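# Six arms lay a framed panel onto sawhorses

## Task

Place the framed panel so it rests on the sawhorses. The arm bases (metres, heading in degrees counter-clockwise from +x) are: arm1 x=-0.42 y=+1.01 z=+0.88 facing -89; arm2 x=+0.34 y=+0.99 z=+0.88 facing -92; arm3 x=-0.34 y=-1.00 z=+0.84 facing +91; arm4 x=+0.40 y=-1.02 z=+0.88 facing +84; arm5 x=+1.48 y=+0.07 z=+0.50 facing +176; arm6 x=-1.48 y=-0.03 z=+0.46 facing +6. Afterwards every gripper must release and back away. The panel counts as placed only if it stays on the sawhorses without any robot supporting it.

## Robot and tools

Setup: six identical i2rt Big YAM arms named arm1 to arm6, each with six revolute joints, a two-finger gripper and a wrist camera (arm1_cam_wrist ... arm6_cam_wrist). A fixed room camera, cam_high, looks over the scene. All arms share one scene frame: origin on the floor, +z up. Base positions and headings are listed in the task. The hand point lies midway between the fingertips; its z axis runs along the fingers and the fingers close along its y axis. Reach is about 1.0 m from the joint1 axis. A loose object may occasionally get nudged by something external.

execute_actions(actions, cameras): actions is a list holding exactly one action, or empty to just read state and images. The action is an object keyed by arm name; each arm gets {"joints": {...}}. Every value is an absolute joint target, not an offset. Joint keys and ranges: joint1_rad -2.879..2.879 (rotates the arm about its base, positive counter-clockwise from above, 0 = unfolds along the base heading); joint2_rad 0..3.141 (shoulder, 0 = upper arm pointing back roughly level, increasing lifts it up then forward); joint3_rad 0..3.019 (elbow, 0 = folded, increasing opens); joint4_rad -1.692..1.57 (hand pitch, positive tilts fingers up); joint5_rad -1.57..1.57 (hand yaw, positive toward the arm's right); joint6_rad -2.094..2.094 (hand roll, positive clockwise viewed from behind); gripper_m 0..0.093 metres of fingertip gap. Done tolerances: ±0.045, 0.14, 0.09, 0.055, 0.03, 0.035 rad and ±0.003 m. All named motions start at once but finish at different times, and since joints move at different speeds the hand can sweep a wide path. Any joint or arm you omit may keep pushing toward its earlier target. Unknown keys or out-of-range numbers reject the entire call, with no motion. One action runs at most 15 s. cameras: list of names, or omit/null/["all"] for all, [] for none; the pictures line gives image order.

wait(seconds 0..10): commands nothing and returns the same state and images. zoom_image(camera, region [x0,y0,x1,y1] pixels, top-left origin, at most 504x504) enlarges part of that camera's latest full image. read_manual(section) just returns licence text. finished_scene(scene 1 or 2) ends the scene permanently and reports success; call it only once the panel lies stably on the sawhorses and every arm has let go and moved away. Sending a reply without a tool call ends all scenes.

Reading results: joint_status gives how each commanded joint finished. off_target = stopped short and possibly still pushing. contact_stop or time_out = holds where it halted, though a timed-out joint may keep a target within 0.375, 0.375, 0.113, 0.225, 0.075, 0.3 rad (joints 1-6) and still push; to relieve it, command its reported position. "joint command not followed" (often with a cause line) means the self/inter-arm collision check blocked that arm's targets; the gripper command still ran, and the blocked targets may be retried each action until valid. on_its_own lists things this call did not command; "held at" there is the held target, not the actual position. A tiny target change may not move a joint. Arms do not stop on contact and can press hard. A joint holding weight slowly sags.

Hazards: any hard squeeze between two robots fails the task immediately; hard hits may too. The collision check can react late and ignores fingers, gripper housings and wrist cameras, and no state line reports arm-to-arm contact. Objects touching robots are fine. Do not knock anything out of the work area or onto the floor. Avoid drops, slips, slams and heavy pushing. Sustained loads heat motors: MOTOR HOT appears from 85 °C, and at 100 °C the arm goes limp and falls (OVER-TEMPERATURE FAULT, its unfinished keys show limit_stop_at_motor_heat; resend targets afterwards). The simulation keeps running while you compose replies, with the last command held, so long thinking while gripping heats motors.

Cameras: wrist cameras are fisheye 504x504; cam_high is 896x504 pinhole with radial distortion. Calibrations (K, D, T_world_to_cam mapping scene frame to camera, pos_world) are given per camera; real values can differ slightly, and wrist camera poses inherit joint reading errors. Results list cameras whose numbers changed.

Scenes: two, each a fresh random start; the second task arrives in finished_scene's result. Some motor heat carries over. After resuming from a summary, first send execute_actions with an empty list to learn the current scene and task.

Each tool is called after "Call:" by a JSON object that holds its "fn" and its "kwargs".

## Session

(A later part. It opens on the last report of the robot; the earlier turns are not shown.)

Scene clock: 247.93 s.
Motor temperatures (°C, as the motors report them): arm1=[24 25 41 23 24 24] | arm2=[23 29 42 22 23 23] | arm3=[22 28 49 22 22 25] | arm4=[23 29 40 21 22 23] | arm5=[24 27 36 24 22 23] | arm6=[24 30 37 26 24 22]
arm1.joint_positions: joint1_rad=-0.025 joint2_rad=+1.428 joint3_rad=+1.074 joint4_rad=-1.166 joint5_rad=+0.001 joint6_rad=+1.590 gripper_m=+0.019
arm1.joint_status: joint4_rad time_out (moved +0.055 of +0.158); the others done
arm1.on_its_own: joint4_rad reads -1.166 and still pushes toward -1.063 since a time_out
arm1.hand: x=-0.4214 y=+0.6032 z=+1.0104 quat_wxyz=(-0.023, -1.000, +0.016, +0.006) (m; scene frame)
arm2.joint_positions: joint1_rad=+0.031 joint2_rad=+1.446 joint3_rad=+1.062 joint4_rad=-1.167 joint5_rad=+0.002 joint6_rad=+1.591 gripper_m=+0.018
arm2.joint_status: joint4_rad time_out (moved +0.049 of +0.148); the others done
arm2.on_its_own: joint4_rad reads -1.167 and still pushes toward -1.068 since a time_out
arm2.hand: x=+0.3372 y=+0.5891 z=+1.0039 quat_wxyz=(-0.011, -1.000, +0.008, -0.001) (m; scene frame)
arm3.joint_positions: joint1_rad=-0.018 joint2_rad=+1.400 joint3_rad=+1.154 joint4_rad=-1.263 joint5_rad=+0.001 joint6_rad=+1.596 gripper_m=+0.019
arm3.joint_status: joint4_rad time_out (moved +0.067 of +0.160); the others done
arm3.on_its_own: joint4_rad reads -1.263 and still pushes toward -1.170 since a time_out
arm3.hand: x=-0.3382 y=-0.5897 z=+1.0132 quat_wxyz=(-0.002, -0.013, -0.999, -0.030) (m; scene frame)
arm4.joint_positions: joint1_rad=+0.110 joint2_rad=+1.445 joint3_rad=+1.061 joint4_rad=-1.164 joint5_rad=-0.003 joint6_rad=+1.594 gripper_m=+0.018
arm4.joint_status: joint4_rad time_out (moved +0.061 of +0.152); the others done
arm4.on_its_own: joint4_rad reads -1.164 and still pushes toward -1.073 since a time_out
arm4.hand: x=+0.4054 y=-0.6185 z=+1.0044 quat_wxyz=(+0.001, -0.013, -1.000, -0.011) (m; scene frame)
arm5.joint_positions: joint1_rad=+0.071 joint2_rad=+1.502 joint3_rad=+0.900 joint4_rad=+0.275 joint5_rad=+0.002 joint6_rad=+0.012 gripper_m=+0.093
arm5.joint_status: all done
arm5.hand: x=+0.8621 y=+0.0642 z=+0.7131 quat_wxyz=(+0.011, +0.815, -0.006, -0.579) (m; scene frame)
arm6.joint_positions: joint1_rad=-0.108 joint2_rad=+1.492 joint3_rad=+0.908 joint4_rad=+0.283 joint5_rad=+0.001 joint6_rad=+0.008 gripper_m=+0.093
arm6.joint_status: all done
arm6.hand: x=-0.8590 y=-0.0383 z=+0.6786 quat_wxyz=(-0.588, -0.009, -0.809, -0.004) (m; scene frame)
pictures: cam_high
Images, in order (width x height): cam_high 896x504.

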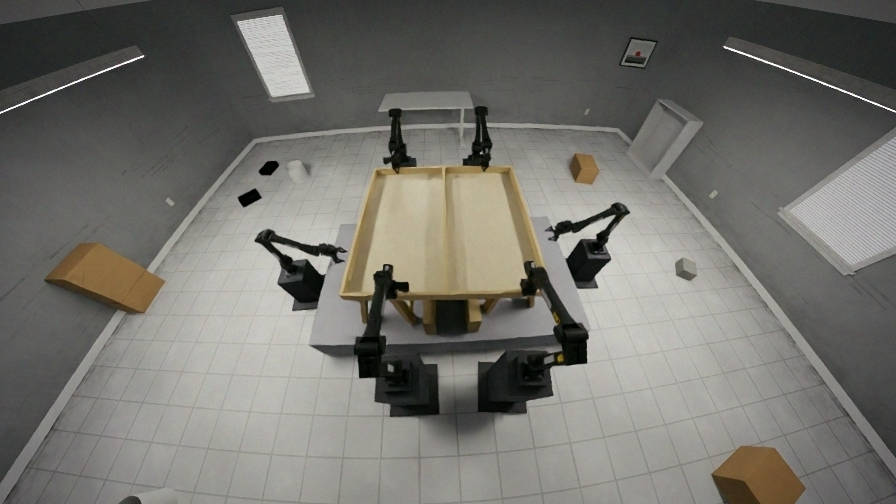

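The panel has landed; releasing.

Call:
{"fn": "execute_actions", "kwargs": {"actions": [{"arm1":{"joints":{"gripper_m":0.093,"joint4_rad":-1.17}},"arm2":{"joints":{"gripper_m":0.093,"joint4_rad":-1.17}},"arm3":{"joints":{"gripper_m":0.093,"joint4_rad":-1.27}},"arm4":{"joints":{"gripper_m":0.093,"joint4_rad":-1.17}},"arm5":{"joints":{"joint4_rad":1.3}},"arm6":{"joints":{"joint4_rad":1.3}}}], "cameras": []}}

Call:
{"fn": "execute_actions", "kwargs": {"actions": [{"arm1":{"joints":{"joint2_rad":1.0,"joint3_rad":1.2,"joint4_rad":-1.3}},"arm2":{"joints":{"joint2_rad":1.0,"joint3_rad":1.2,"joint4_rad":-1.3}},"arm3":{"joints":{"joint2_rad":1.0,"joint3_rad":1.3,"joint4_rad":-1.4}},"arm4":{"joints":{"joint2_rad":1.0,"joint3_rad":1.2,"joint4_rad":-1.3}}}], "cameras": ["cam_high","arm5_cam_wrist","arm6_cam_wrist"]}}

Scene clock: 258.90 s.
Motor temperatures (°C, as the motors report them): arm1=[24 25 37 23 24 24] | arm2=[23 28 38 23 23 23] | arm3=[22 27 42 22 22 25] | arm4=[23 29 36 21 22 23] | arm5=[24 26 33 24 22 23] | arm6=[24 29 34 26 24 22]
arm1.joint_positions: joint1_rad=-0.025 joint2_rad=+1.437 joint3_rad=+1.074 joint4_rad=-1.161 joint5_rad=+0.001 joint6_rad=+1.585 gripper_m=+0.093
arm1.joint_status: all done
arm1.hand: x=-0.4215 y=+0.6023 z=+1.0068 quat_wxyz=(-0.020, -1.000, +0.013, +0.006) (m; scene frame)
arm2.joint_positions: joint1_rad=+0.031 joint2_rad=+1.445 joint3_rad=+1.061 joint4_rad=-1.155 joint5_rad=+0.002 joint6_rad=+1.580 gripper_m=+0.093
arm2.joint_status: all done
arm2.hand: x=+0.3372 y=+0.5865 z=+1.0040 quat_wxyz=(-0.016, -1.000, +0.003, -0.001) (m; scene frame)
arm3.joint_positions: joint1_rad=-0.018 joint2_rad=+1.399 joint3_rad=+1.149 joint4_rad=-1.256 joint5_rad=+0.001 joint6_rad=+1.583 gripper_m=+0.093
arm3.joint_status: all done
arm3.hand: x=-0.3381 y=-0.5895 z=+1.0117 quat_wxyz=(-0.003, -0.007, -0.999, -0.031) (m; scene frame)
arm4.joint_positions: joint1_rad=+0.110 joint2_rad=+1.443 joint3_rad=+1.061 joint4_rad=-1.162 joint5_rad=-0.002 joint6_rad=+1.581 gripper_m=+0.093
arm4.joint_status: all done
arm4.hand: x=+0.4056 y=-0.6180 z=+1.0049 quat_wxyz=(+0.001, -0.006, -1.000, -0.013) (m; scene frame)
arm5.joint_positions: joint1_rad=+0.071 joint2_rad=+1.502 joint3_rad=+0.900 joint4_rad=+1.279 joint5_rad=+0.002 joint6_rad=+0.011 gripper_m=+0.093
arm5.joint_status: all done
arm5.hand: x=+0.9014 y=+0.0677 z=+0.9465 quat_wxyz=(+0.011, +0.435, -0.008, -0.900) (m; scene frame)
arm6.joint_positions: joint1_rad=-0.108 joint2_rad=+1.492 joint3_rad=+0.908 joint4_rad=+1.286 joint5_rad=+0.001 joint6_rad=+0.008 gripper_m=+0.093
arm6.joint_status: all done
arm6.hand: x=-0.9028 y=-0.0401 z=+0.9108 quat_wxyz=(-0.904, -0.007, -0.427, -0.002) (m; scene frame)
pictures: none
No camera images: the call's "cameras" was empty. Leave "cameras" out to get every camera's image.

Scene clock: 260.33 s.
Motor temperatures (°C, as the motors report them): arm1=[24 25 37 23 24 24] | arm2=[23 28 38 22 23 23] | arm3=[22 27 42 22 22 25] | arm4=[23 28 36 21 22 23] | arm5=[24 26 33 24 22 23] | arm6=[24 29 34 26 24 22]
arm1.joint_positions: joint1_rad=-0.025 joint2_rad=+0.993 joint3_rad=+1.180 joint4_rad=-1.293 joint5_rad=+0.001 joint6_rad=+1.585 gripper_m=+0.093
arm1.joint_status: all done
arm1.hand: x=-0.4187 y=+0.6508 z=+1.2096 quat_wxyz=(-0.228, -0.974, +0.012, +0.005) (m; scene frame)
arm2.joint_positions: joint1_rad=+0.031 joint2_rad=+0.992 joint3_rad=+1.164 joint4_rad=-1.286 joint5_rad=+0.002 joint6_rad=+1.580 gripper_m=+0.093
arm2.joint_status: all done
arm2.hand: x=+0.3363 y=+0.6342 z=+1.2072 quat_wxyz=(-0.227, -0.974, +0.003, -0.002) (m; scene frame)
arm3.joint_positions: joint1_rad=-0.018 joint2_rad=+1.002 joint3_rad=+1.283 joint4_rad=-1.386 joint5_rad=+0.001 joint6_rad=+1.582 gripper_m=+0.093
arm3.joint_status: all done
arm3.hand: x=-0.3391 y=-0.6468 z=+1.2086 quat_wxyz=(-0.002, -0.006, -0.973, -0.229) (m; scene frame)
arm4.joint_positions: joint1_rad=+0.110 joint2_rad=+0.998 joint3_rad=+1.164 joint4_rad=-1.293 joint5_rad=-0.002 joint6_rad=+1.581 gripper_m=+0.093
arm4.joint_status: all done
arm4.hand: x=+0.4054 y=-0.6639 z=+1.2054 quat_wxyz=(+0.001, -0.005, -0.976, -0.220) (m; scene frame)
arm5.joint_positions: joint1_rad=+0.071 joint2_rad=+1.502 joint3_rad=+0.900 joint4_rad=+1.279 joint5_rad=+0.002 joint6_rad=+0.011 gripper_m=+0.093
arm5.joint_status: not commanded
arm5.hand: x=+0.9014 y=+0.0677 z=+0.9465 quat_wxyz=(+0.011, +0.435, -0.008, -0.900) (m; scene frame)
arm6.joint_positions: joint1_rad=-0.108 joint2_rad=+1.492 joint3_rad=+0.908 joint4_rad=+1.286 joint5_rad=+0.001 joint6_rad=+0.008 gripper_m=+0.093
arm6.joint_status: not commanded
arm6.hand: x=-0.9028 y=-0.0401 z=+0.9108 quat_wxyz=(-0.904, -0.007, -0.427, -0.002) (m; scene frame)
pictures: arm5_cam_wrist, arm6_cam_wrist, cam_high
camera_calibration (this result's frames):
arm5_cam_wrist: T_world_to_cam=[[-0.0162386, 0.999414, -0.0301432, -0.0259012], [-0.0468842, -0.0308751, -0.998423, 0.994037], [-0.998768, -0.0147998, 0.0473581, 0.9799], [0, 0, 0, 1]] pos_world=[1.02488, 0.0710794, 0.945282]
arm6_cam_wrist: T_world_to_cam=[[-0.0109934, -0.999628, -0.0249447, -0.0277885], [0.0524985, 0.0243348, -0.998324, 0.96114], [0.99856, -0.0122845, 0.0522115, 0.976475], [0, 0, 0, 1]] pos_world=[-1.02583, -0.0391718, 0.907853]
Images, in order (width x height): arm5_cam_wrist 504x504, arm6_cam_wrist 504x504, cam_high 896x504.

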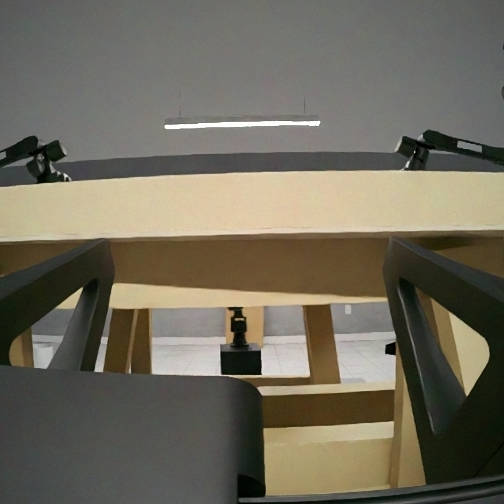

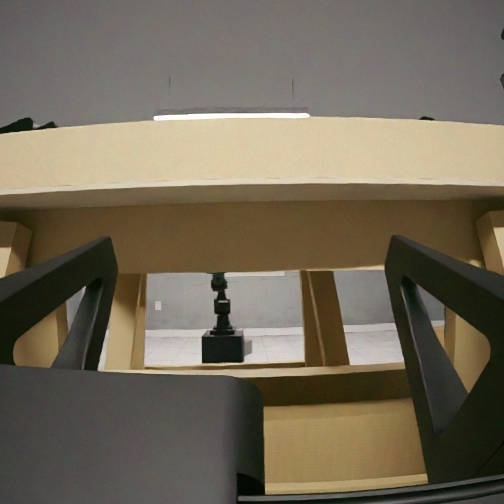

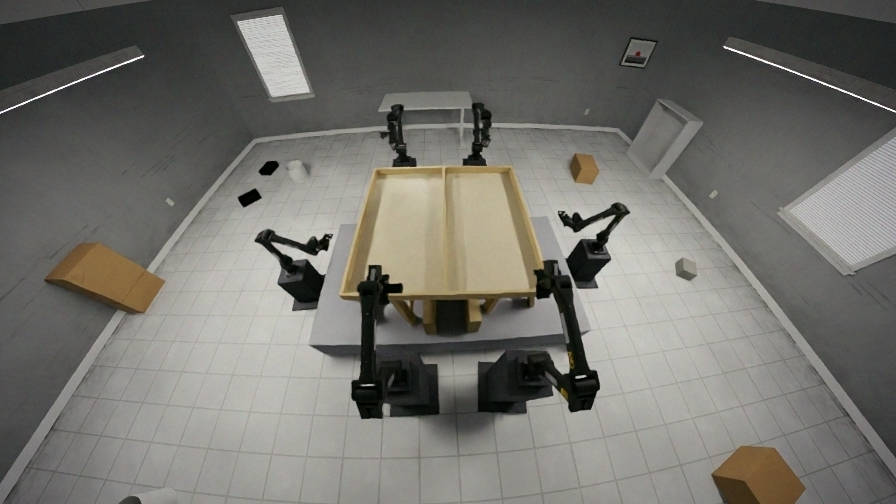

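Call:
{"fn": "finished_scene", "kwargs": {"scene": 1}}

The scene is finished: the task was done.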